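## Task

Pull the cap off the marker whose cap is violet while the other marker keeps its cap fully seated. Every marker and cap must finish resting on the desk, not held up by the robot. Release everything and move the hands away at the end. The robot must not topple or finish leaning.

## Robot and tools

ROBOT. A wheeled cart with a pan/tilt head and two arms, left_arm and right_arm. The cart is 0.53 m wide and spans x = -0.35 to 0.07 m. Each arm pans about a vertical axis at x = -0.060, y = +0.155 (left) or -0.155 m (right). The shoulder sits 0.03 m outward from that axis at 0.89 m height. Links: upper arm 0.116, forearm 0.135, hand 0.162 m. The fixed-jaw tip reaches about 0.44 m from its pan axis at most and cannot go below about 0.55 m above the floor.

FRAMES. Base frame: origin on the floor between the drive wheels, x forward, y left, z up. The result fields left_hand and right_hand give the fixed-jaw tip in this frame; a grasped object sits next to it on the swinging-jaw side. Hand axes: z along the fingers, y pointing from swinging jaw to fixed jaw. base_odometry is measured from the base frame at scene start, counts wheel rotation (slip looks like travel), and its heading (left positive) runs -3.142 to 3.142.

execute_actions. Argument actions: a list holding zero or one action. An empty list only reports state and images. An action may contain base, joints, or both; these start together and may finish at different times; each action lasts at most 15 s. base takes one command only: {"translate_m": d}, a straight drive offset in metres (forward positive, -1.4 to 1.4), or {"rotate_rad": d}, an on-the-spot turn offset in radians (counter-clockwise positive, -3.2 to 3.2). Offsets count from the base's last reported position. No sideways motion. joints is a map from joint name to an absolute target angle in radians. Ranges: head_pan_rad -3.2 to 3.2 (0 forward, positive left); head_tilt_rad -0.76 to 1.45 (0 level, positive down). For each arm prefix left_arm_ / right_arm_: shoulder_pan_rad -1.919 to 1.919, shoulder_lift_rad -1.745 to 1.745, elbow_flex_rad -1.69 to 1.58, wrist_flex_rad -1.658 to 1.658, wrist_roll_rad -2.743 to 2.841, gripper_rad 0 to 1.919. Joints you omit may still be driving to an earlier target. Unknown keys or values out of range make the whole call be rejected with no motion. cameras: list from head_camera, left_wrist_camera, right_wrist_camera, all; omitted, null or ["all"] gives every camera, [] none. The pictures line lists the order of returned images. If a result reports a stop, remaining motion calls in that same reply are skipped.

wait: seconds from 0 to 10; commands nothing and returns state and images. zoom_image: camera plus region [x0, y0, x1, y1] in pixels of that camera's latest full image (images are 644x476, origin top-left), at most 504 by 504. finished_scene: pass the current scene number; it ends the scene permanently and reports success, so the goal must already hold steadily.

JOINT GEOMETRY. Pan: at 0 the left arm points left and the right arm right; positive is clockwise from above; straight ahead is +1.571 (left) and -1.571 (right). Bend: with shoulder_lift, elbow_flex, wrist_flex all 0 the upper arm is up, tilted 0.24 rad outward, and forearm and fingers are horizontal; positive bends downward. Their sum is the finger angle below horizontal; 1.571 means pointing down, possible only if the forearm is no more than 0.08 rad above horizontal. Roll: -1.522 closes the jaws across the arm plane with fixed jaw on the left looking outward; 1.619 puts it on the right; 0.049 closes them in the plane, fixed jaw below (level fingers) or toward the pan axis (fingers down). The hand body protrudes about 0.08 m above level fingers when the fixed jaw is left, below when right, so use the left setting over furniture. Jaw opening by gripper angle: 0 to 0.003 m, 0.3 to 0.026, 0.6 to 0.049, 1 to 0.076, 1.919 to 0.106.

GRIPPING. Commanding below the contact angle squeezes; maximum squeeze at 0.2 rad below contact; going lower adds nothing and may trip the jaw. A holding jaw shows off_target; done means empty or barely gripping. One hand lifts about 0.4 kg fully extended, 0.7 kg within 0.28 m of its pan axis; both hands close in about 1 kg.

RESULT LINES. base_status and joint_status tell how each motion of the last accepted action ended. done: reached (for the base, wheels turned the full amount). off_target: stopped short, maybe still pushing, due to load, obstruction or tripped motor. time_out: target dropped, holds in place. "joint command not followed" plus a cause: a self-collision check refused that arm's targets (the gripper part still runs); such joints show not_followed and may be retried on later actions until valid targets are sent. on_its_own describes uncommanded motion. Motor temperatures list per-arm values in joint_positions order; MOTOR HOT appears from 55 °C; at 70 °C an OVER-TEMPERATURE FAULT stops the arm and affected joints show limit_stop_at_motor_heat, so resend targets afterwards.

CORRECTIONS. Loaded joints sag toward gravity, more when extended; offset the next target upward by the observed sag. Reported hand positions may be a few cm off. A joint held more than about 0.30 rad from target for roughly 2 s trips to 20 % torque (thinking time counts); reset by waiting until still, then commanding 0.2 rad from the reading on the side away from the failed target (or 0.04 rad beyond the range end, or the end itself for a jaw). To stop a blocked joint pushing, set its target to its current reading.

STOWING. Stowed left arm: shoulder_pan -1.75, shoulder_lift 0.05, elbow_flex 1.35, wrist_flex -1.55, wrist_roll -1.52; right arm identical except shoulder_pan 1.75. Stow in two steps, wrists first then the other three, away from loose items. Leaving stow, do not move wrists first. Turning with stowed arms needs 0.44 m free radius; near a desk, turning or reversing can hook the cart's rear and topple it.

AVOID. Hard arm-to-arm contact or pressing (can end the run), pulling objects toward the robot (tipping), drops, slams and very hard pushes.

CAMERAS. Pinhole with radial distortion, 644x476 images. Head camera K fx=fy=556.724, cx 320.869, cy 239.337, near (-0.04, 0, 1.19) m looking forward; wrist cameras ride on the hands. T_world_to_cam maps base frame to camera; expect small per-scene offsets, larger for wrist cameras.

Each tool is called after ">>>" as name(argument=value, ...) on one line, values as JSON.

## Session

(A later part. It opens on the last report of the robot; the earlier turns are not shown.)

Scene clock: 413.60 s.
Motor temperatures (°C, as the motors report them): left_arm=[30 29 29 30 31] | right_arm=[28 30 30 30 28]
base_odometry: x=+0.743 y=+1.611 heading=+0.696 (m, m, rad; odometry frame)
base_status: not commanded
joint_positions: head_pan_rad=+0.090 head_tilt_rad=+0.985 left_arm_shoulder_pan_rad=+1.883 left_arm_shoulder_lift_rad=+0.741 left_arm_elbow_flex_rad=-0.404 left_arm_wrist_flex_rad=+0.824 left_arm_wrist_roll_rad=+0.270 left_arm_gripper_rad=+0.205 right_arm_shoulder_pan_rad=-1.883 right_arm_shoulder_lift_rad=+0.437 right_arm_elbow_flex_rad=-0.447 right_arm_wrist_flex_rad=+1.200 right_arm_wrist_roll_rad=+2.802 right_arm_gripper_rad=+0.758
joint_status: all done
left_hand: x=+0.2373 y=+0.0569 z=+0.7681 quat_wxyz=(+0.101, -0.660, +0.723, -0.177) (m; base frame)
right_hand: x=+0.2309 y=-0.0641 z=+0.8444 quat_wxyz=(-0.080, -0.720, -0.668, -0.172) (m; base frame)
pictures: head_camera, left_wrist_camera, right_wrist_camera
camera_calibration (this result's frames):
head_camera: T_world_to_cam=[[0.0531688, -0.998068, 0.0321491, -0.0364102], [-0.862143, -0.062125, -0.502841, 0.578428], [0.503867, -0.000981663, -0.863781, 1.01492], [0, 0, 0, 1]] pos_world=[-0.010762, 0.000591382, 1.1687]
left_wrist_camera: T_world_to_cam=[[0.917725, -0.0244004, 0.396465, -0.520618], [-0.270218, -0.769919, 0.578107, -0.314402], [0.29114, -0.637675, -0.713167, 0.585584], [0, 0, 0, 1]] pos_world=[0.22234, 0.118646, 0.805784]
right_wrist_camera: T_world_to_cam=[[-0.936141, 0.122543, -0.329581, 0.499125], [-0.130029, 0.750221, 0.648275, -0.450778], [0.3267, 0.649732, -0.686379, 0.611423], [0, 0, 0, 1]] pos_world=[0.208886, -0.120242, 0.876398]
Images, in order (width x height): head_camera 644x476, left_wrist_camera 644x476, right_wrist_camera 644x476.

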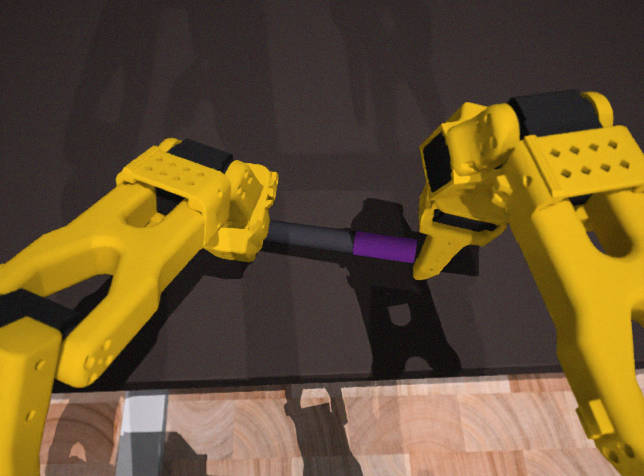

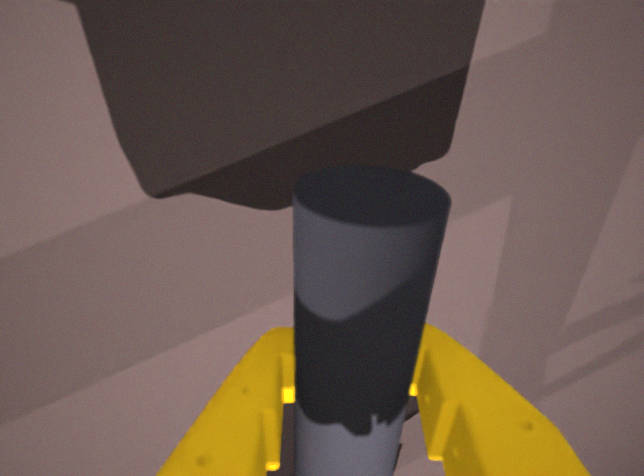

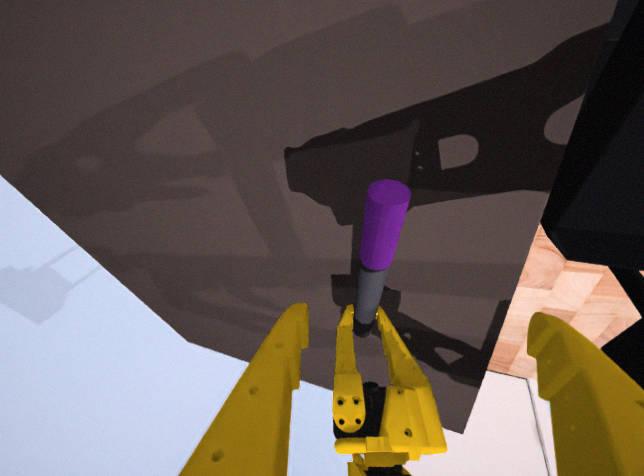

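>>> execute_actions(actions=[{"joints": {"left_arm_shoulder_pan_rad": 1.94, "left_arm_wrist_flex_rad": 0.77, "left_arm_wrist_roll_rad": 0.33, "right_arm_shoulder_pan_rad": -1.925, "right_arm_wrist_roll_rad": 2.77}}])

Scene clock: 469.53 s.
Motor temperatures (°C, as the motors report them): left_arm=[30 29 29 30 31] | right_arm=[28 30 30 30 28]
base_odometry: x=+0.743 y=+1.611 heading=+0.696 (m, m, rad; odometry frame)
base_status: not commanded
joint_positions: head_pan_rad=+0.090 head_tilt_rad=+0.985 left_arm_shoulder_pan_rad=+1.932 left_arm_shoulder_lift_rad=+0.741 left_arm_elbow_flex_rad=-0.404 left_arm_wrist_flex_rad=+0.784 left_arm_wrist_roll_rad=+0.321 left_arm_gripper_rad=+0.205 right_arm_shoulder_pan_rad=-1.917 right_arm_shoulder_lift_rad=+0.437 right_arm_elbow_flex_rad=-0.447 right_arm_wrist_flex_rad=+1.200 right_arm_wrist_roll_rad=+2.777 right_arm_gripper_rad=+0.758
joint_status: all done
left_hand: x=+0.2377 y=+0.0400 z=+0.7706 quat_wxyz=(+0.101, -0.658, +0.719, -0.199) (m; base frame)
right_hand: x=+0.2276 y=-0.0546 z=+0.8444 quat_wxyz=(-0.075, -0.717, -0.671, -0.174) (m; base frame)
pictures: head_camera, left_wrist_camera, right_wrist_camera
camera_calibration (this result's frames):
head_camera: T_world_to_cam=[[0.0531681, -0.998068, 0.0321491, -0.0364102], [-0.862143, -0.0621244, -0.502841, 0.578428], [0.503867, -0.000982011, -0.863781, 1.01492], [0, 0, 0, 1]] pos_world=[-0.010762, 0.000591357, 1.1687]
left_wrist_camera: T_world_to_cam=[[0.905065, -0.0136039, 0.425057, -0.541774], [-0.290536, -0.749661, 0.59464, -0.3375], [0.310559, -0.661682, -0.682444, 0.549073], [0, 0, 0, 1]] pos_world=[0.221766, 0.102931, 0.805687]
right_wrist_camera: T_world_to_cam=[[-0.938409, 0.115097, -0.325793, 0.49183], [-0.136291, 0.74314, 0.655109, -0.463092], [0.317511, 0.659162, -0.681683, 0.604884], [0, 0, 0, 1]] pos_world=[0.206365, -0.111182, 0.875949]
Images, in order (width x height): head_camera 644x476, left_wrist_camera 644x476, right_wrist_camera 644x476.

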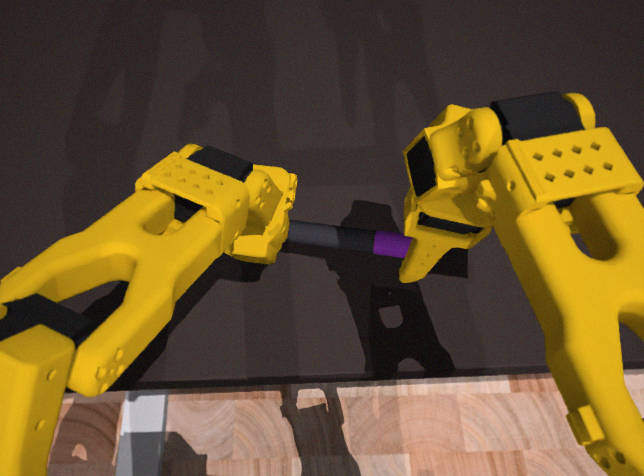

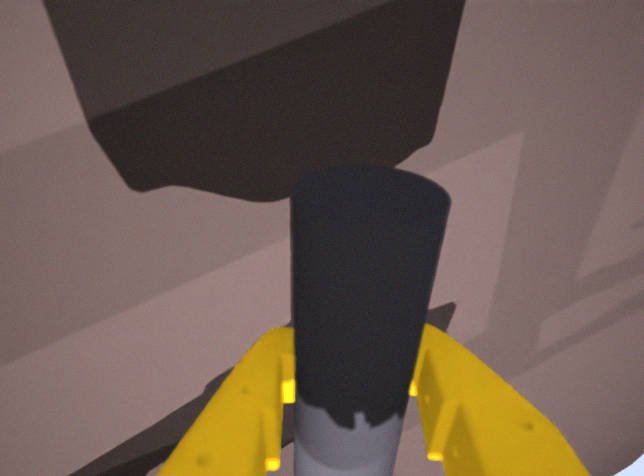

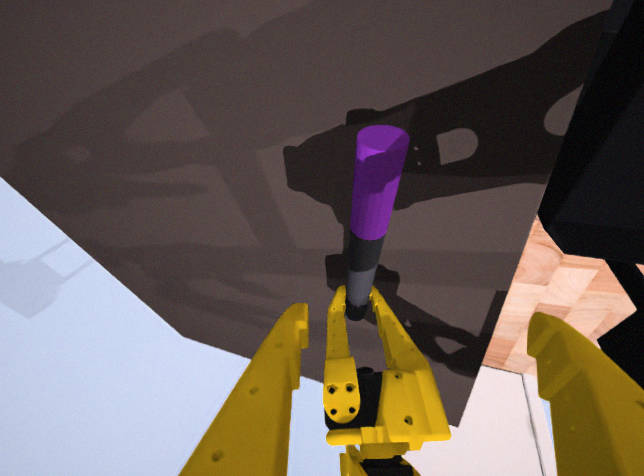

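>>> zoom_image(camera="right_wrist_camera", region=[270, 110, 470, 340])

Region (270, 110, 470, 340) of right_wrist_camera's 644x476 image, scaled by 2.191; it fills the left 438 columns of this view, and the rest is white.

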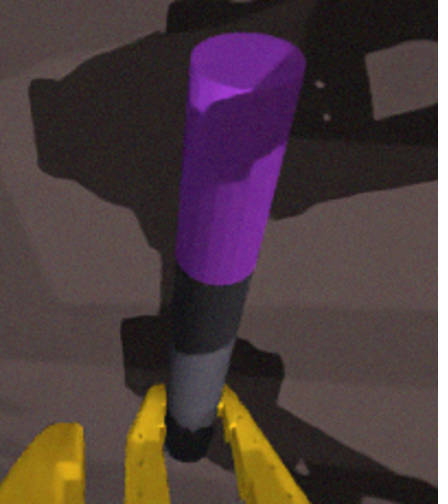

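>>> execute_actions(actions=[{"joints": {"right_arm_shoulder_pan_rad": -1.942, "right_arm_shoulder_lift_rad": 0.515, "right_arm_elbow_flex_rad": -0.245, "right_arm_wrist_flex_rad": 0.893, "right_arm_wrist_roll_rad": 2.76}}])

Scene clock: 494.47 s.
Motor temperatures (°C, as the motors report them): left_arm=[30 29 29 30 31] | right_arm=[28 30 30 30 28]
base_odometry: x=+0.743 y=+1.611 heading=+0.696 (m, m, rad; odometry frame)
base_status: not commanded
joint_positions: head_pan_rad=+0.090 head_tilt_rad=+0.985 left_arm_shoulder_pan_rad=+1.932 left_arm_shoulder_lift_rad=+0.741 left_arm_elbow_flex_rad=-0.404 left_arm_wrist_flex_rad=+0.784 left_arm_wrist_roll_rad=+0.321 left_arm_gripper_rad=+0.205 right_arm_shoulder_pan_rad=-1.920 right_arm_shoulder_lift_rad=+0.533 right_arm_elbow_flex_rad=-0.241 right_arm_wrist_flex_rad=+0.903 right_arm_wrist_roll_rad=+2.768 right_arm_gripper_rad=+0.758
joint_status: right_arm_shoulder_pan_rad off_target (ended at -1.919, target -1.942); the others done
joint sent to its limit — the command would take right_arm_shoulder_pan_rad past its lower limit, so that joint was sent only as far as its limit.
left_hand: x=+0.2377 y=+0.0400 z=+0.7706 quat_wxyz=(+0.101, -0.658, +0.719, -0.199) (m; base frame)
right_hand: x=+0.2307 y=-0.0526 z=+0.7962 quat_wxyz=(-0.073, -0.719, -0.669, -0.172) (m; base frame)
pictures: head_camera, left_wrist_camera, right_wrist_camera
camera_calibration (this result's frames):
head_camera: T_world_to_cam=[[0.0531677, -0.998068, 0.032149, -0.0364101], [-0.862143, -0.0621241, -0.502842, 0.57843], [0.503868, -0.000982069, -0.86378, 1.01492], [0, 0, 0, 1]] pos_world=[-0.010762, 0.000591341, 1.1687]
left_wrist_camera: T_world_to_cam=[[0.905065, -0.0136039, 0.425057, -0.541774], [-0.290536, -0.749661, 0.59464, -0.3375], [0.310559, -0.661682, -0.682444, 0.549073], [0, 0, 0, 1]] pos_world=[0.221766, 0.102931, 0.805687]
right_wrist_camera: T_world_to_cam=[[-0.939534, 0.120774, -0.320451, 0.475019], [-0.128617, 0.742799, 0.657044, -0.435931], [0.317384, 0.658531, -0.682352, 0.570266], [0, 0, 0, 1]] pos_world=[0.209235, -0.109098, 0.827768]
Images, in order (width x height): head_camera 644x476, left_wrist_camera 644x476, right_wrist_camera 644x476.

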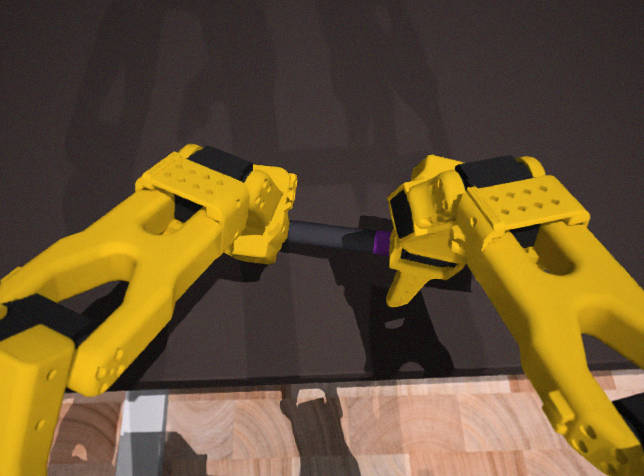

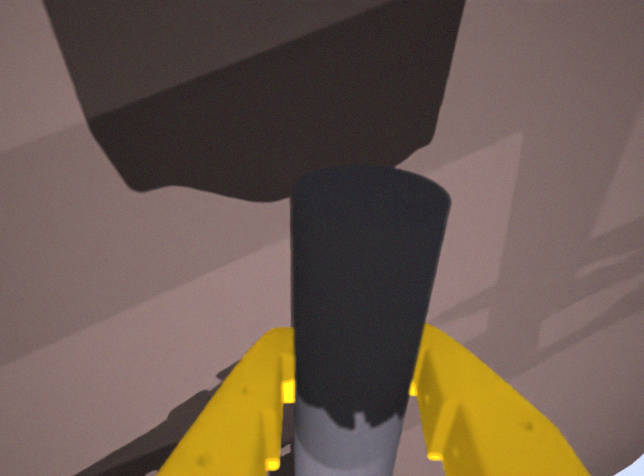

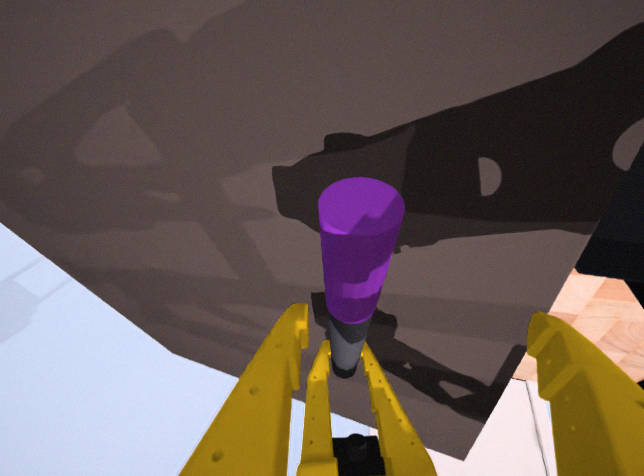

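>>> execute_actions(actions=[])

Scene clock: 507.87 s.
Motor temperatures (°C, as the motors report them): left_arm=[30 29 29 30 31] | right_arm=[28 30 30 30 28]
base_odometry: x=+0.743 y=+1.611 heading=+0.696 (m, m, rad; odometry frame)
base_status: not commanded
joint_positions: head_pan_rad=+0.090 head_tilt_rad=+0.985 left_arm_shoulder_pan_rad=+1.932 left_arm_shoulder_lift_rad=+0.741 left_arm_elbow_flex_rad=-0.404 left_arm_wrist_flex_rad=+0.784 left_arm_wrist_roll_rad=+0.321 left_arm_gripper_rad=+0.205 right_arm_shoulder_pan_rad=-1.920 right_arm_shoulder_lift_rad=+0.533 right_arm_elbow_flex_rad=-0.241 right_arm_wrist_flex_rad=+0.903 right_arm_wrist_roll_rad=+2.768 right_arm_gripper_rad=+0.758
joint_status: right_arm_shoulder_pan_rad off_target (ended at -1.919, target -1.942); the others done
joint sent to its limit — the command would take right_arm_shoulder_pan_rad past its lower limit, so that joint was sent only as far as its limit.
left_hand: x=+0.2377 y=+0.0400 z=+0.7706 quat_wxyz=(+0.101, -0.658, +0.719, -0.199) (m; base frame)
right_hand: x=+0.2307 y=-0.0526 z=+0.7962 quat_wxyz=(-0.073, -0.719, -0.669, -0.172) (m; base frame)
pictures: head_camera, left_wrist_camera, right_wrist_camera
camera_calibration (this result's frames):
head_camera: T_world_to_cam=[[0.0531676, -0.998068, 0.032149, -0.0364101], [-0.862143, -0.062124, -0.502843, 0.57843], [0.503868, -0.000982089, -0.86378, 1.01492], [0, 0, 0, 1]] pos_world=[-0.010762, 0.000591339, 1.1687]
left_wrist_camera: T_world_to_cam=[[0.905065, -0.0136039, 0.425057, -0.541774], [-0.290536, -0.749661, 0.59464, -0.3375], [0.310559, -0.661682, -0.682444, 0.549073], [0, 0, 0, 1]] pos_world=[0.221766, 0.102931, 0.805687]
right_wrist_camera: T_world_to_cam=[[-0.939534, 0.120774, -0.320451, 0.475019], [-0.128617, 0.742799, 0.657044, -0.435931], [0.317384, 0.658531, -0.682352, 0.570266], [0, 0, 0, 1]] pos_world=[0.209235, -0.109098, 0.827768]
Images, in order (width x height): head_camera 644x476, left_wrist_camera 644x476, right_wrist_camera 644x476.

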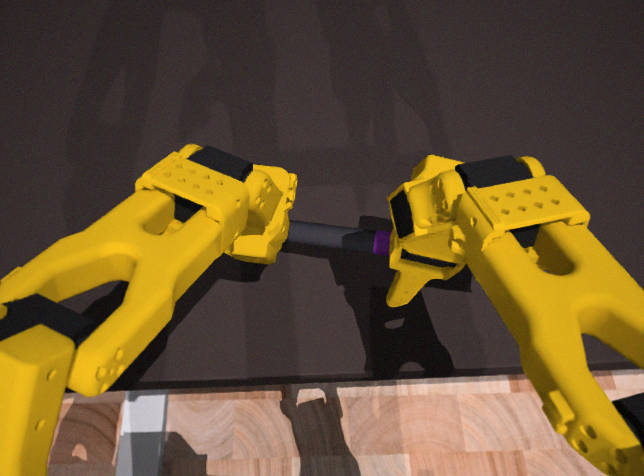

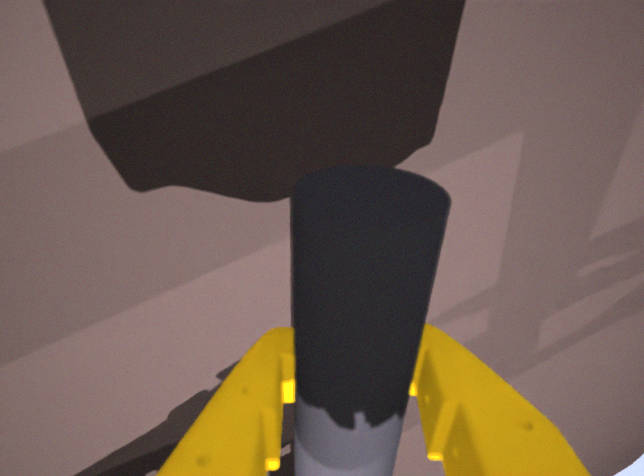

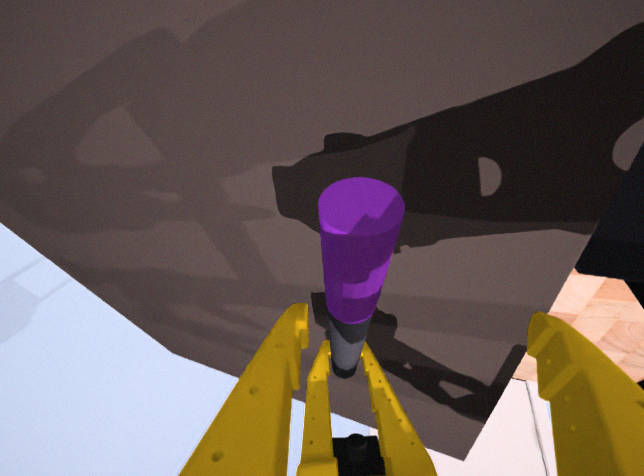

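>>> execute_actions(actions=[{"joints": {"right_arm_shoulder_lift_rad": 0.66, "right_arm_elbow_flex_rad": -0.32, "right_arm_wrist_flex_rad": 0.825}}])

Scene clock: 525.33 s.
Motor temperatures (°C, as the motors report them): left_arm=[30 29 30 30 32] | right_arm=[28 30 30 30 28]
base_odometry: x=+0.743 y=+1.611 heading=+0.696 (m, m, rad; odometry frame)
base_status: not commanded
joint_positions: head_pan_rad=+0.090 head_tilt_rad=+0.985 left_arm_shoulder_pan_rad=+1.932 left_arm_shoulder_lift_rad=+0.743 left_arm_elbow_flex_rad=-0.404 left_arm_wrist_flex_rad=+0.784 left_arm_wrist_roll_rad=+0.321 left_arm_gripper_rad=+0.205 right_arm_shoulder_pan_rad=-1.920 right_arm_shoulder_lift_rad=+0.679 right_arm_elbow_flex_rad=-0.289 right_arm_wrist_flex_rad=+0.834 right_arm_wrist_roll_rad=+2.768 right_arm_gripper_rad=+0.758
joint_status: all done
left_hand: x=+0.2375 y=+0.0401 z=+0.7701 quat_wxyz=(+0.100, -0.658, +0.719, -0.198) (m; base frame)
right_hand: x=+0.2334 y=-0.0516 z=+0.7690 quat_wxyz=(-0.067, -0.721, -0.671, -0.159) (m; base frame)
pictures: head_camera, left_wrist_camera, right_wrist_camera
camera_calibration (this result's frames):
head_camera: T_world_to_cam=[[0.0531643, -0.998068, 0.032149, -0.0364102], [-0.862142, -0.0621211, -0.502844, 0.578431], [0.503869, -0.000983664, -0.863779, 1.01492], [0, 0, 0, 1]] pos_world=[-0.010762, 0.000591216, 1.1687]
left_wrist_camera: T_world_to_cam=[[0.905674, -0.0138337, 0.42375, -0.540554], [-0.289683, -0.749983, 0.594651, -0.337435], [0.309579, -0.661312, -0.683247, 0.549707], [0, 0, 0, 1]] pos_world=[0.221638, 0.102979, 0.805301]
right_wrist_camera: T_world_to_cam=[[-0.947973, 0.1177, -0.295793, 0.451593], [-0.110679, 0.749333, 0.652879, -0.419099], [0.298491, 0.65165, -0.69732, 0.565761], [0, 0, 0, 1]] pos_world=[0.212838, -0.107786, 0.801716]
Images, in order (width x height): head_camera 644x476, left_wrist_camera 644x476, right_wrist_camera 644x476.

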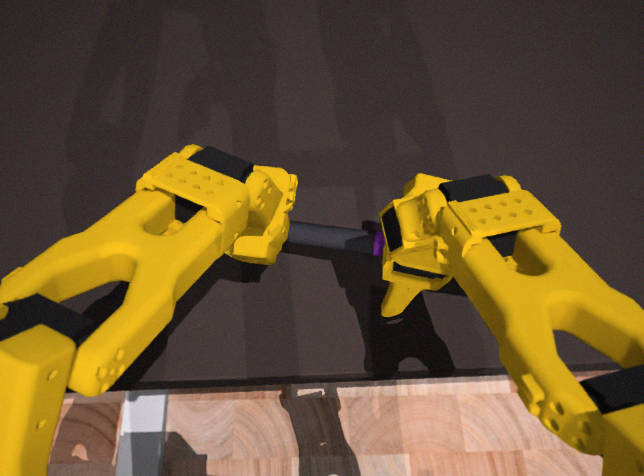

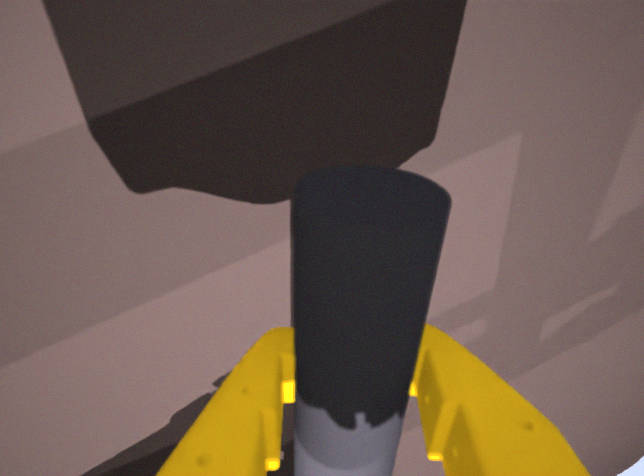

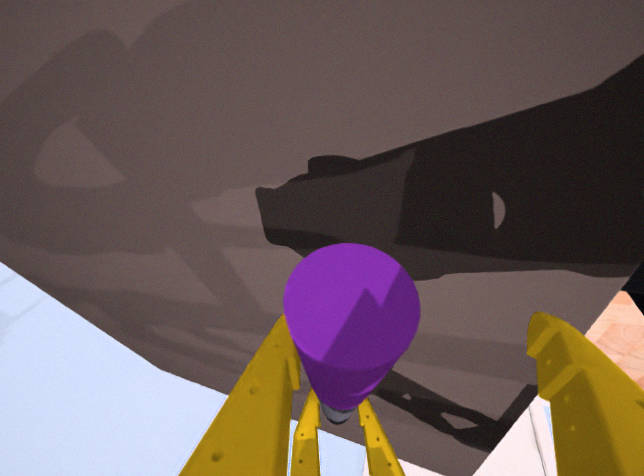

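>>> zoom_image(camera="right_wrist_camera", region=[200, 200, 600, 476])

>>> zoom_image(camera="head_camera", region=[260, 150, 500, 330])

Region (200, 200, 600, 476) of right_wrist_camera's 644x476 image, scaled by 1.260; it fills the top 348 rows of this view, and the rest is white.

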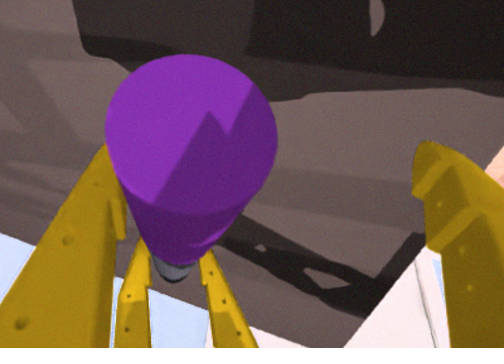

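Region (260, 150, 500, 330) of head_camera's 644x476 image, scaled by 2.100; it fills the top 378 rows of this view, and the rest is white.

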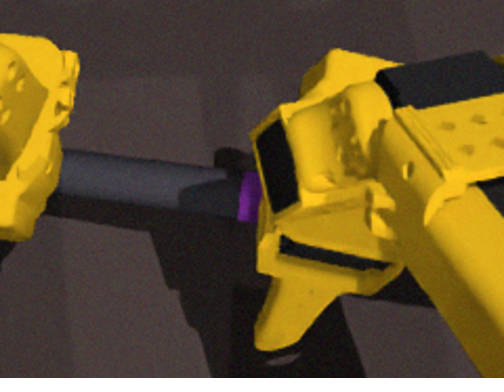

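>>> execute_actions(actions=[{"joints": {"right_arm_gripper_rad": 0.05}}])

Scene clock: 553.97 s.
Motor temperatures (°C, as the motors report them): left_arm=[30 29 30 30 32] | right_arm=[28 30 30 30 28]
base_odometry: x=+0.743 y=+1.611 heading=+0.696 (m, m, rad; odometry frame)
base_status: not commanded
joint_positions: head_pan_rad=+0.090 head_tilt_rad=+0.985 left_arm_shoulder_pan_rad=+1.932 left_arm_shoulder_lift_rad=+0.743 left_arm_elbow_flex_rad=-0.404 left_arm_wrist_flex_rad=+0.784 left_arm_wrist_roll_rad=+0.321 left_arm_gripper_rad=+0.205 right_arm_shoulder_pan_rad=-1.920 right_arm_shoulder_lift_rad=+0.681 right_arm_elbow_flex_rad=-0.289 right_arm_wrist_flex_rad=+0.834 right_arm_wrist_roll_rad=+2.768 right_arm_gripper_rad=+0.166
joint_status: right_arm_gripper_rad off_target (ended at +0.166, target +0.050)
left_hand: x=+0.2375 y=+0.0401 z=+0.7701 quat_wxyz=(+0.100, -0.658, +0.719, -0.198) (m; base frame)
right_hand: x=+0.2332 y=-0.0516 z=+0.7686 quat_wxyz=(-0.067, -0.721, -0.671, -0.158) (m; base frame)
pictures: head_camera, left_wrist_camera, right_wrist_camera
camera_calibration (this result's frames):
head_camera: T_world_to_cam=[[0.0531565, -0.998069, 0.032149, -0.0364106], [-0.862142, -0.0621144, -0.502844, 0.578432], [0.50387, -0.000987547, -0.863779, 1.01492], [0, 0, 0, 1]] pos_world=[-0.010762, 0.000590934, 1.1687]
left_wrist_camera: T_world_to_cam=[[0.905674, -0.0138337, 0.42375, -0.540554], [-0.289683, -0.749983, 0.594651, -0.337435], [0.309579, -0.661312, -0.683247, 0.549707], [0, 0, 0, 1]] pos_world=[0.221638, 0.102979, 0.805301]
right_wrist_camera: T_world_to_cam=[[-0.948399, 0.117545, -0.294488, 0.45039], [-0.109738, 0.749675, 0.652644, -0.41881], [0.297486, 0.651284, -0.698092, 0.566366], [0, 0, 0, 1]] pos_world=[0.212704, -0.107835, 0.801344]
Images, in order (width x height): head_camera 644x476, left_wrist_camera 644x476, right_wrist_camera 644x476.

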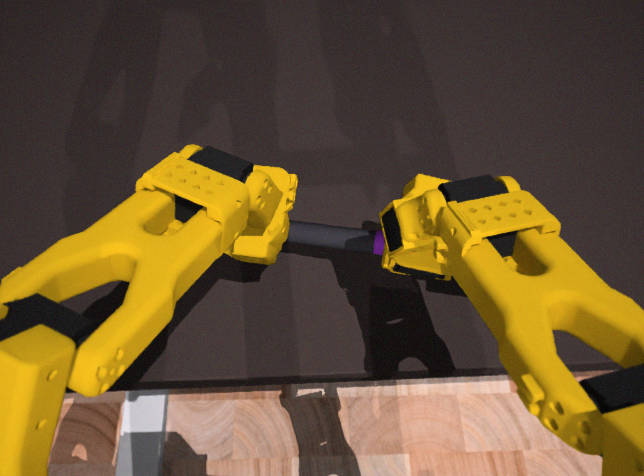

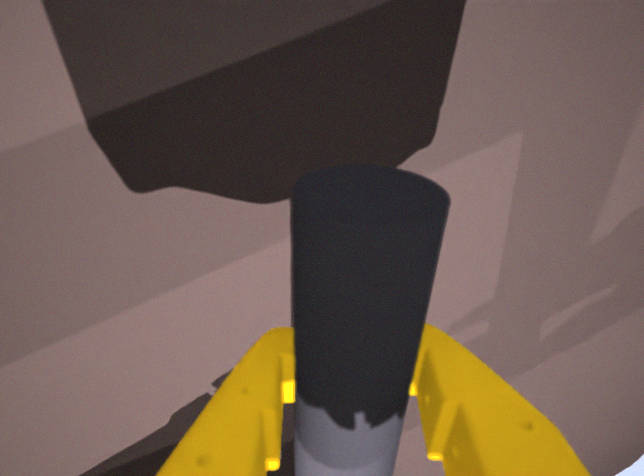

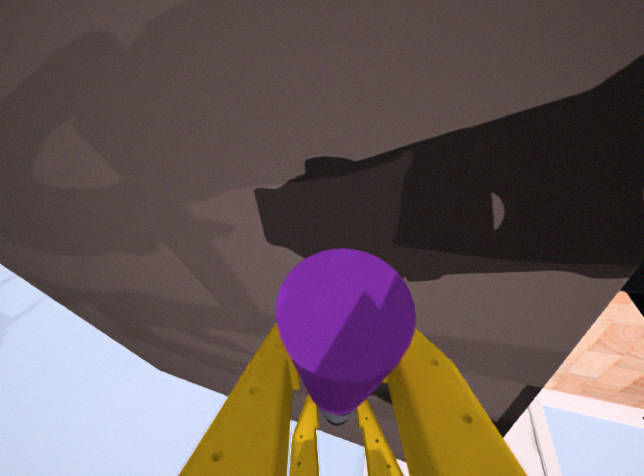

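>>> execute_actions(actions=[{"joints": {"right_arm_gripper_rad": 0.0, "left_arm_gripper_rad": 0.008}}], cameras=[])

Scene clock: 586.83 s.
Motor temperatures (°C, as the motors report them): left_arm=[30 29 30 30 32] | right_arm=[28 30 31 30 28]
base_odometry: x=+0.743 y=+1.611 heading=+0.696 (m, m, rad; odometry frame)
base_status: not commanded
joint_positions: head_pan_rad=+0.090 head_tilt_rad=+0.985 left_arm_shoulder_pan_rad=+1.932 left_arm_shoulder_lift_rad=+0.743 left_arm_elbow_flex_rad=-0.404 left_arm_wrist_flex_rad=+0.784 left_arm_wrist_roll_rad=+0.321 left_arm_gripper_rad=+0.205 right_arm_shoulder_pan_rad=-1.920 right_arm_shoulder_lift_rad=+0.681 right_arm_elbow_flex_rad=-0.289 right_arm_wrist_flex_rad=+0.834 right_arm_wrist_roll_rad=+2.768 right_arm_gripper_rad=+0.163
joint_status: left_arm_gripper_rad off_target (ended at +0.205, target +0.008); right_arm_gripper_rad off_target (ended at +0.163, target +0.000)
left_hand: x=+0.2375 y=+0.0401 z=+0.7701 quat_wxyz=(+0.100, -0.658, +0.719, -0.198) (m; base frame)
right_hand: x=+0.2332 y=-0.0516 z=+0.7686 quat_wxyz=(-0.067, -0.721, -0.671, -0.158) (m; base frame)
pictures: none
No camera images: the call's "cameras" was empty. Leave "cameras" out to get every camera's image.

>>> execute_actions(actions=[{"joints": {"left_arm_shoulder_pan_rad": 1.86, "left_arm_shoulder_lift_rad": 0.665, "left_arm_elbow_flex_rad": -0.325, "left_arm_wrist_flex_rad": 0.731, "left_arm_wrist_roll_rad": 0.25}}])

Scene clock: 600.23 s.
Motor temperatures (°C, as the motors report them): left_arm=[30 29 30 30 32] | right_arm=[28 30 31 30 28]
base_odometry: x=+0.743 y=+1.611 heading=+0.696 (m, m, rad; odometry frame)
base_status: not commanded
joint_positions: head_pan_rad=+0.090 head_tilt_rad=+0.985 left_arm_shoulder_pan_rad=+1.906 left_arm_shoulder_lift_rad=+0.708 left_arm_elbow_flex_rad=-0.331 left_arm_wrist_flex_rad=+0.733 left_arm_wrist_roll_rad=+0.264 left_arm_gripper_rad=+0.205 right_arm_shoulder_pan_rad=-1.929 right_arm_shoulder_lift_rad=+0.687 right_arm_elbow_flex_rad=-0.292 right_arm_wrist_flex_rad=+0.831 right_arm_wrist_roll_rad=+2.768 right_arm_gripper_rad=+0.163
joint_status: left_arm_shoulder_pan_rad off_target (ended at +1.905, target +1.860); the others done
left_hand: x=+0.2384 y=+0.0490 z=+0.7693 quat_wxyz=(+0.112, -0.646, +0.728, -0.199) (m; base frame)
right_hand: x=+0.2325 y=-0.0488 z=+0.7676 quat_wxyz=(-0.066, -0.718, -0.674, -0.159) (m; base frame)
pictures: head_camera, left_wrist_camera, right_wrist_camera
camera_calibration (this result's frames):
head_camera: T_world_to_cam=[[0.0531417, -0.998069, 0.0321489, -0.0364112], [-0.862142, -0.0621015, -0.502846, 0.578434], [0.503871, -0.00099487, -0.863778, 1.01492], [0, 0, 0, 1]] pos_world=[-0.010762, 0.000590394, 1.1687]
left_wrist_camera: T_world_to_cam=[[0.896284, -0.0446118, 0.441231, -0.550624], [-0.320122, -0.753633, 0.574073, -0.306712], [0.306916, -0.65578, -0.68975, 0.560143], [0, 0, 0, 1]] pos_world=[0.223413, 0.111618, 0.805387]
right_wrist_camera: T_world_to_cam=[[-0.94944, 0.108811, -0.294488, 0.448933], [-0.116633, 0.748633, 0.652644, -0.418804], [0.291479, 0.653994, -0.698092, 0.565615], [0, 0, 0, 1]] pos_world=[0.212524, -0.105227, 0.800386]
Images, in order (width x height): head_camera 644x476, left_wrist_camera 644x476, right_wrist_camera 644x476.

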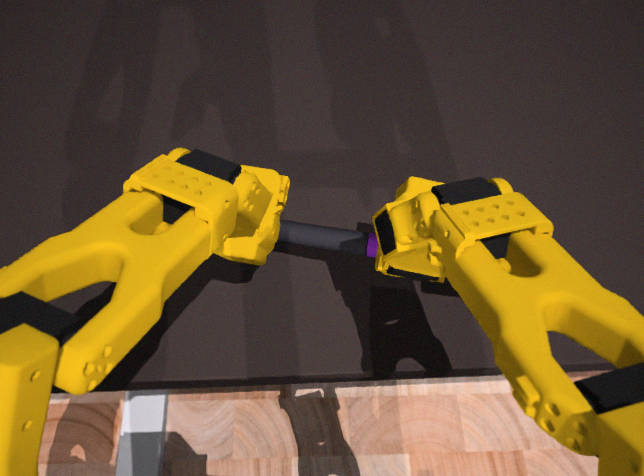

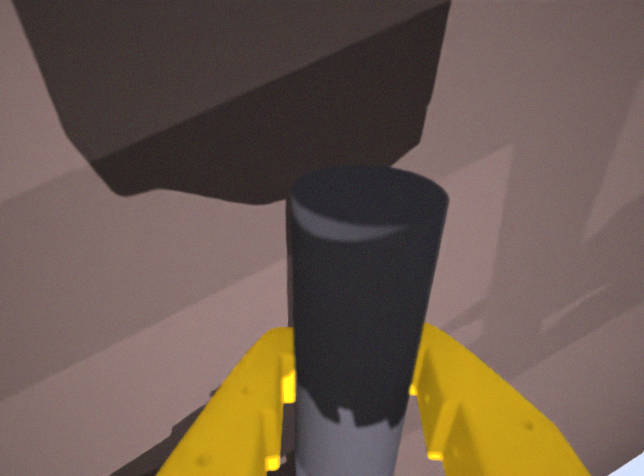

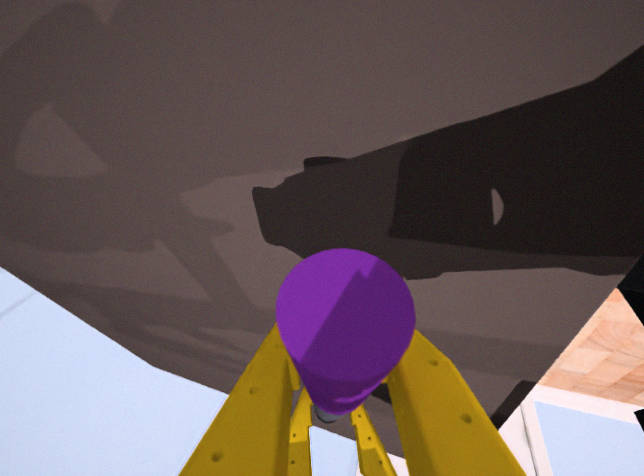

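>>> execute_actions(actions=[{"joints": {"left_arm_shoulder_pan_rad": 1.80, "right_arm_shoulder_pan_rad": -1.86}}])

Scene clock: 603.43 s.
Motor temperatures (°C, as the motors report them): left_arm=[30 29 30 30 32] | right_arm=[28 30 31 30 28]
base_odometry: x=+0.743 y=+1.611 heading=+0.696 (m, m, rad; odometry frame)
base_status: not commanded
joint_positions: head_pan_rad=+0.090 head_tilt_rad=+0.985 left_arm_shoulder_pan_rad=+1.807 left_arm_shoulder_lift_rad=+0.708 left_arm_elbow_flex_rad=-0.323 left_arm_wrist_flex_rad=+0.733 left_arm_wrist_roll_rad=+0.260 left_arm_gripper_rad=+0.205 right_arm_shoulder_pan_rad=-1.866 right_arm_shoulder_lift_rad=+0.687 right_arm_elbow_flex_rad=-0.292 right_arm_wrist_flex_rad=+0.831 right_arm_wrist_roll_rad=+2.768 right_arm_gripper_rad=+0.163
joint_status: all done
left_hand: x=+0.2459 y=+0.0791 z=+0.7679 quat_wxyz=(+0.120, -0.680, +0.698, -0.190) (m; base frame)
right_hand: x=+0.2386 y=-0.0674 z=+0.7676 quat_wxyz=(-0.071, -0.739, -0.651, -0.156) (m; base frame)
pictures: head_camera, left_wrist_camera, right_wrist_camera
camera_calibration (this result's frames):
head_camera: T_world_to_cam=[[0.0531319, -0.99807, 0.0321483, -0.036411], [-0.862135, -0.0620928, -0.50286, 0.57845], [0.503885, -0.000998289, -0.86377, 1.01491], [0, 0, 0, 1]] pos_world=[-0.0107623, 0.000590031, 1.1687]
left_wrist_camera: T_world_to_cam=[[0.899568, 0.0380934, 0.435117, -0.558026], [-0.243938, -0.782535, 0.57283, -0.29624], [0.362315, -0.621441, -0.69465, 0.564011], [0, 0, 0, 1]] pos_world=[0.225368, 0.139939, 0.804292]
right_wrist_camera: T_world_to_cam=[[-0.940724, 0.16827, -0.294488, 0.458672], [-0.0693496, 0.754484, 0.652644, -0.41506], [0.332007, 0.634381, -0.698092, 0.565007], [0, 0, 0, 1]] pos_world=[0.215113, -0.122454, 0.800386]
Images, in order (width x height): head_camera 644x476, left_wrist_camera 644x476, right_wrist_camera 644x476.

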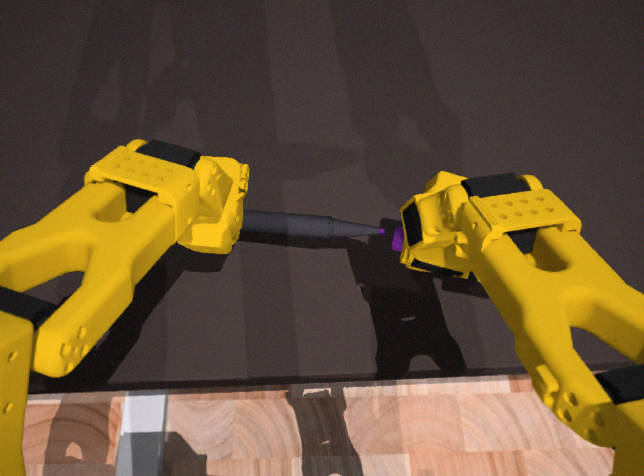

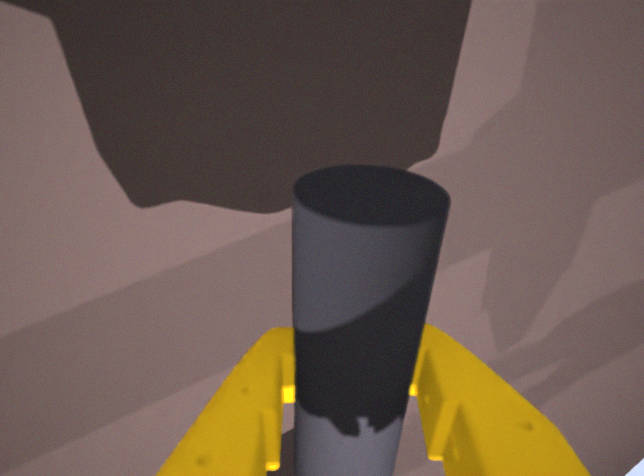

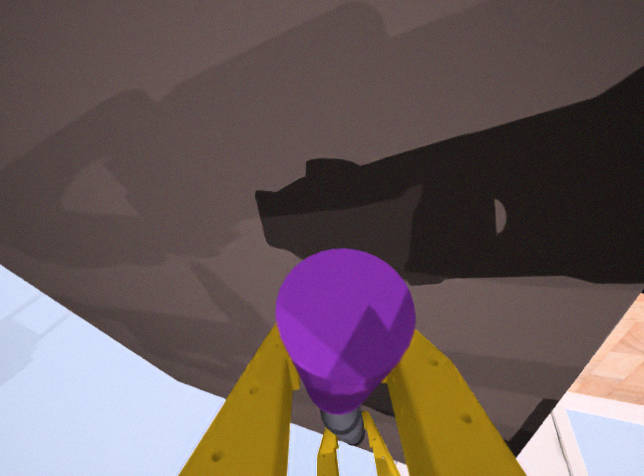

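>>> zoom_image(camera="left_wrist_camera", region=[260, 140, 500, 340])

>>> zoom_image(camera="head_camera", region=[220, 170, 460, 300])

Region (260, 140, 500, 340) of left_wrist_camera's 644x476 image, scaled by 2.100.

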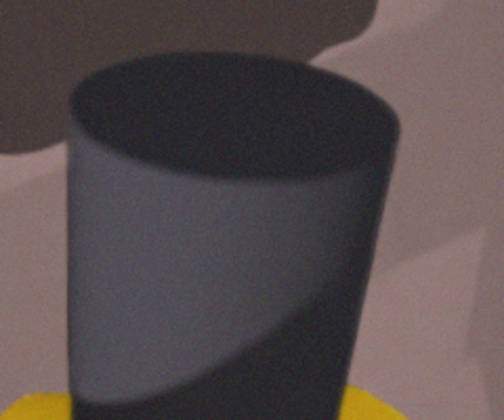

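Region (220, 170, 460, 300) of head_camera's 644x476 image, scaled by 2.100; it fills the top 273 rows of this view, and the rest is white.

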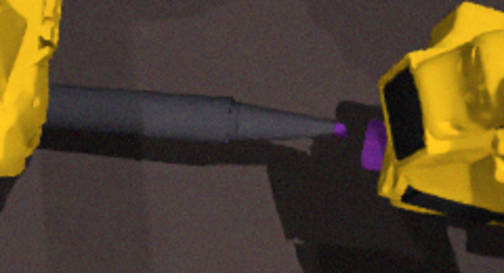

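>>> execute_actions(actions=[{"joints": {"left_arm_shoulder_pan_rad": 1.75, "left_arm_shoulder_lift_rad": 0.78, "left_arm_wrist_flex_rad": 0.672, "left_arm_wrist_roll_rad": 0.11, "right_arm_shoulder_pan_rad": -1.71, "right_arm_shoulder_lift_rad": 0.745, "right_arm_elbow_flex_rad": -0.385, "right_arm_wrist_flex_rad": 0.978}}])

Scene clock: 674.47 s.
Motor temperatures (°C, as the motors report them): left_arm=[30 30 30 30 32] | right_arm=[28 31 31 30 28]
base_odometry: x=+0.743 y=+1.611 heading=+0.696 (m, m, rad; odometry frame)
base_status: not commanded
joint_positions: head_pan_rad=+0.090 head_tilt_rad=+0.985 left_arm_shoulder_pan_rad=+1.758 left_arm_shoulder_lift_rad=+0.806 left_arm_elbow_flex_rad=-0.321 left_arm_wrist_flex_rad=+0.686 left_arm_wrist_roll_rad=+0.120 left_arm_gripper_rad=+0.205 right_arm_shoulder_pan_rad=-1.716 right_arm_shoulder_lift_rad=+0.765 right_arm_elbow_flex_rad=-0.353 right_arm_wrist_flex_rad=+0.973 right_arm_wrist_roll_rad=+2.768 right_arm_gripper_rad=+0.163
joint_status: all done
left_hand: x=+0.2426 y=+0.0966 z=+0.7427 quat_wxyz=(+0.121, -0.652, +0.732, -0.158) (m; base frame)
right_hand: x=+0.2285 y=-0.1160 z=+0.7502 quat_wxyz=(-0.045, -0.794, -0.600, -0.081) (m; base frame)
pictures: head_camera, left_wrist_camera, right_wrist_camera
camera_calibration (this result's frames):
head_camera: T_world_to_cam=[[0.0531319, -0.99807, 0.0321483, -0.036411], [-0.862135, -0.0620928, -0.50286, 0.57845], [0.503885, -0.000998259, -0.86377, 1.01491], [0, 0, 0, 1]] pos_world=[-0.0107623, 0.000590034, 1.1687]
left_wrist_camera: T_world_to_cam=[[0.914847, -0.0609155, 0.39918, -0.512202], [-0.284327, -0.799125, 0.529677, -0.225505], [0.286729, -0.598071, -0.748397, 0.614587], [0, 0, 0, 1]] pos_world=[0.22825, 0.156159, 0.78386]
right_wrist_camera: T_world_to_cam=[[-0.940511, 0.302052, -0.155575, 0.363474], [0.145086, 0.771085, 0.619982, -0.390266], [0.307228, 0.560528, -0.769038, 0.637334], [0, 0, 0, 1]] pos_world=[0.202667, -0.166104, 0.788639]
Images, in order (width x height): head_camera 644x476, left_wrist_camera 644x476, right_wrist_camera 644x476.

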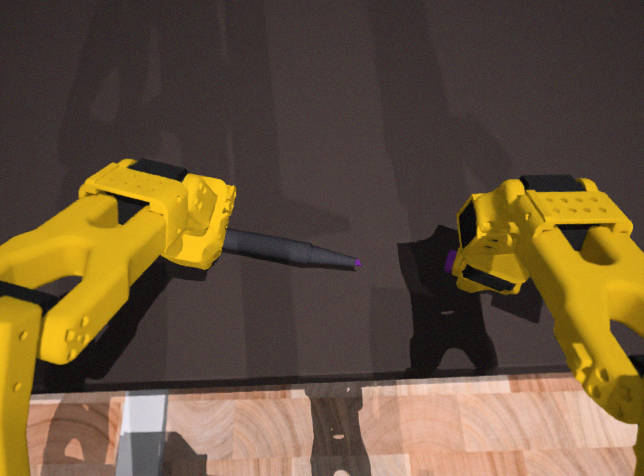

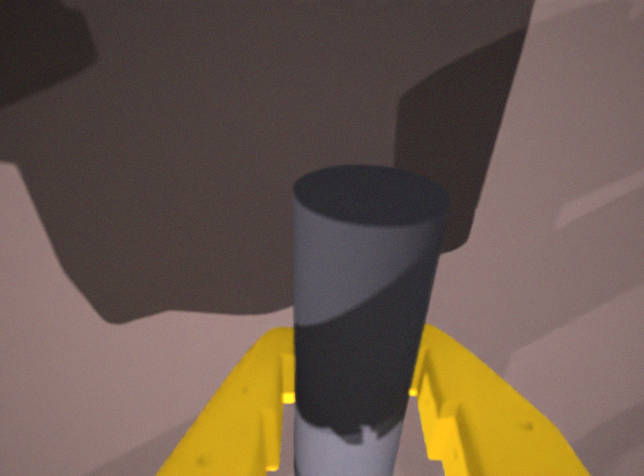

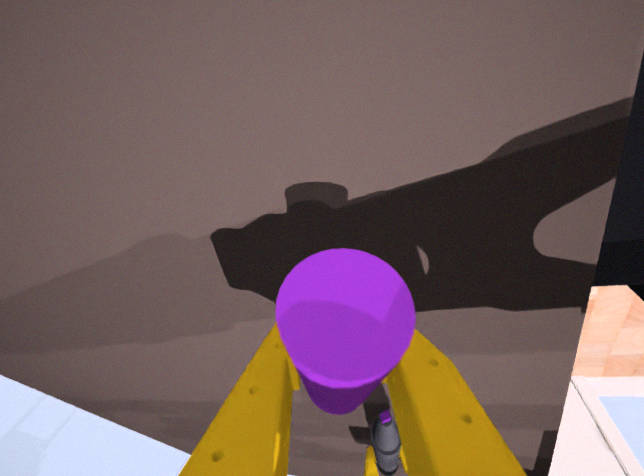

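>>> execute_actions(actions=[{"joints": {"left_arm_shoulder_lift_rad": 0.815, "right_arm_shoulder_lift_rad": 0.79}}])

Scene clock: 683.17 s.
Motor temperatures (°C, as the motors report them): left_arm=[30 30 30 30 32] | right_arm=[28 31 31 30 28]
base_odometry: x=+0.743 y=+1.611 heading=+0.696 (m, m, rad; odometry frame)
base_status: not commanded
joint_positions: head_pan_rad=+0.090 head_tilt_rad=+0.985 left_arm_shoulder_pan_rad=+1.758 left_arm_shoulder_lift_rad=+0.832 left_arm_elbow_flex_rad=-0.321 left_arm_wrist_flex_rad=+0.684 left_arm_wrist_roll_rad=+0.120 left_arm_gripper_rad=+0.205 right_arm_shoulder_pan_rad=-1.716 right_arm_shoulder_lift_rad=+0.810 right_arm_elbow_flex_rad=-0.356 right_arm_wrist_flex_rad=+0.973 right_arm_wrist_roll_rad=+2.768 right_arm_gripper_rad=+0.163
joint_status: all done
left_hand: x=+0.2389 y=+0.0973 z=+0.7356 quat_wxyz=(+0.114, -0.653, +0.734, -0.148) (m; base frame)
right_hand: x=+0.2225 y=-0.1169 z=+0.7392 quat_wxyz=(-0.035, -0.796, -0.601, -0.063) (m; base frame)
pictures: head_camera, left_wrist_camera, right_wrist_camera
camera_calibration (this result's frames):
head_camera: T_world_to_cam=[[0.0531318, -0.99807, 0.0321482, -0.0364109], [-0.862134, -0.0620927, -0.502861, 0.578452], [0.503887, -0.000998162, -0.863769, 1.01491], [0, 0, 0, 1]] pos_world=[-0.0107624, 0.000590028, 1.1687]
left_wrist_camera: T_world_to_cam=[[0.924202, -0.06269, 0.376723, -0.491442], [-0.271517, -0.801554, 0.532718, -0.227294], [0.268568, -0.594626, -0.75782, 0.621695], [0, 0, 0, 1]] pos_world=[0.22551, 0.156679, 0.777354]
right_wrist_camera: T_world_to_cam=[[-0.946132, 0.30123, -0.118719, 0.330354], [0.17027, 0.774769, 0.608885, -0.378898], [0.275394, 0.555872, -0.784324, 0.649042], [0, 0, 0, 1]] pos_world=[0.198331, -0.166738, 0.778984]
Images, in order (width x height): head_camera 644x476, left_wrist_camera 644x476, right_wrist_camera 644x476.

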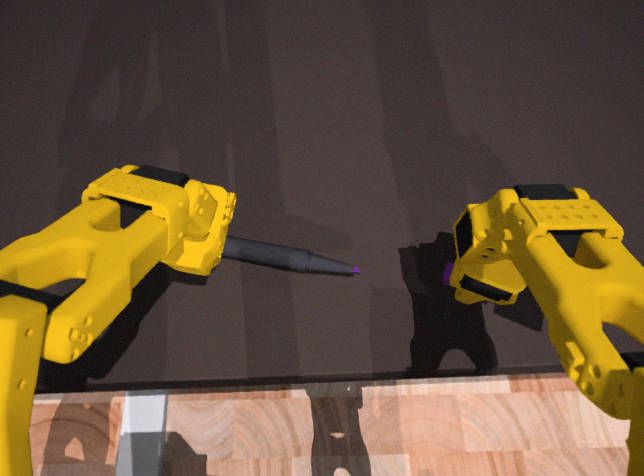

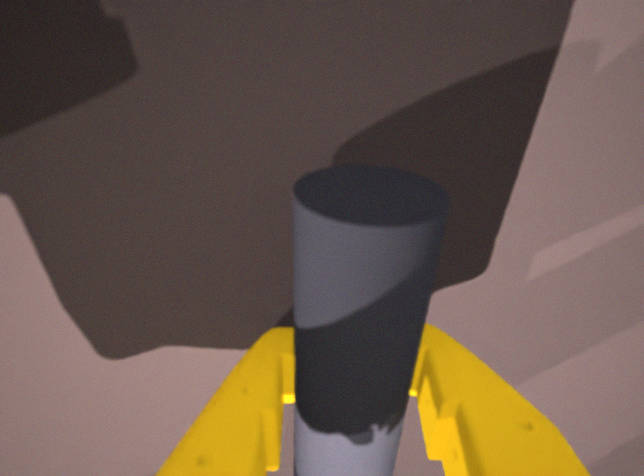

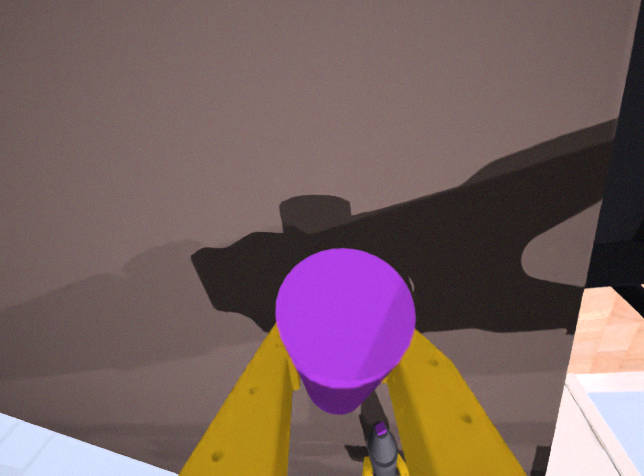

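>>> zoom_image(camera="head_camera", region=[190, 200, 530, 340])

Region (190, 200, 530, 340) of head_camera's 644x476 image, scaled by 1.482; it fills the top 208 rows of this view, and the rest is white.

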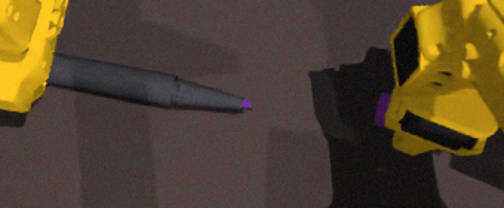

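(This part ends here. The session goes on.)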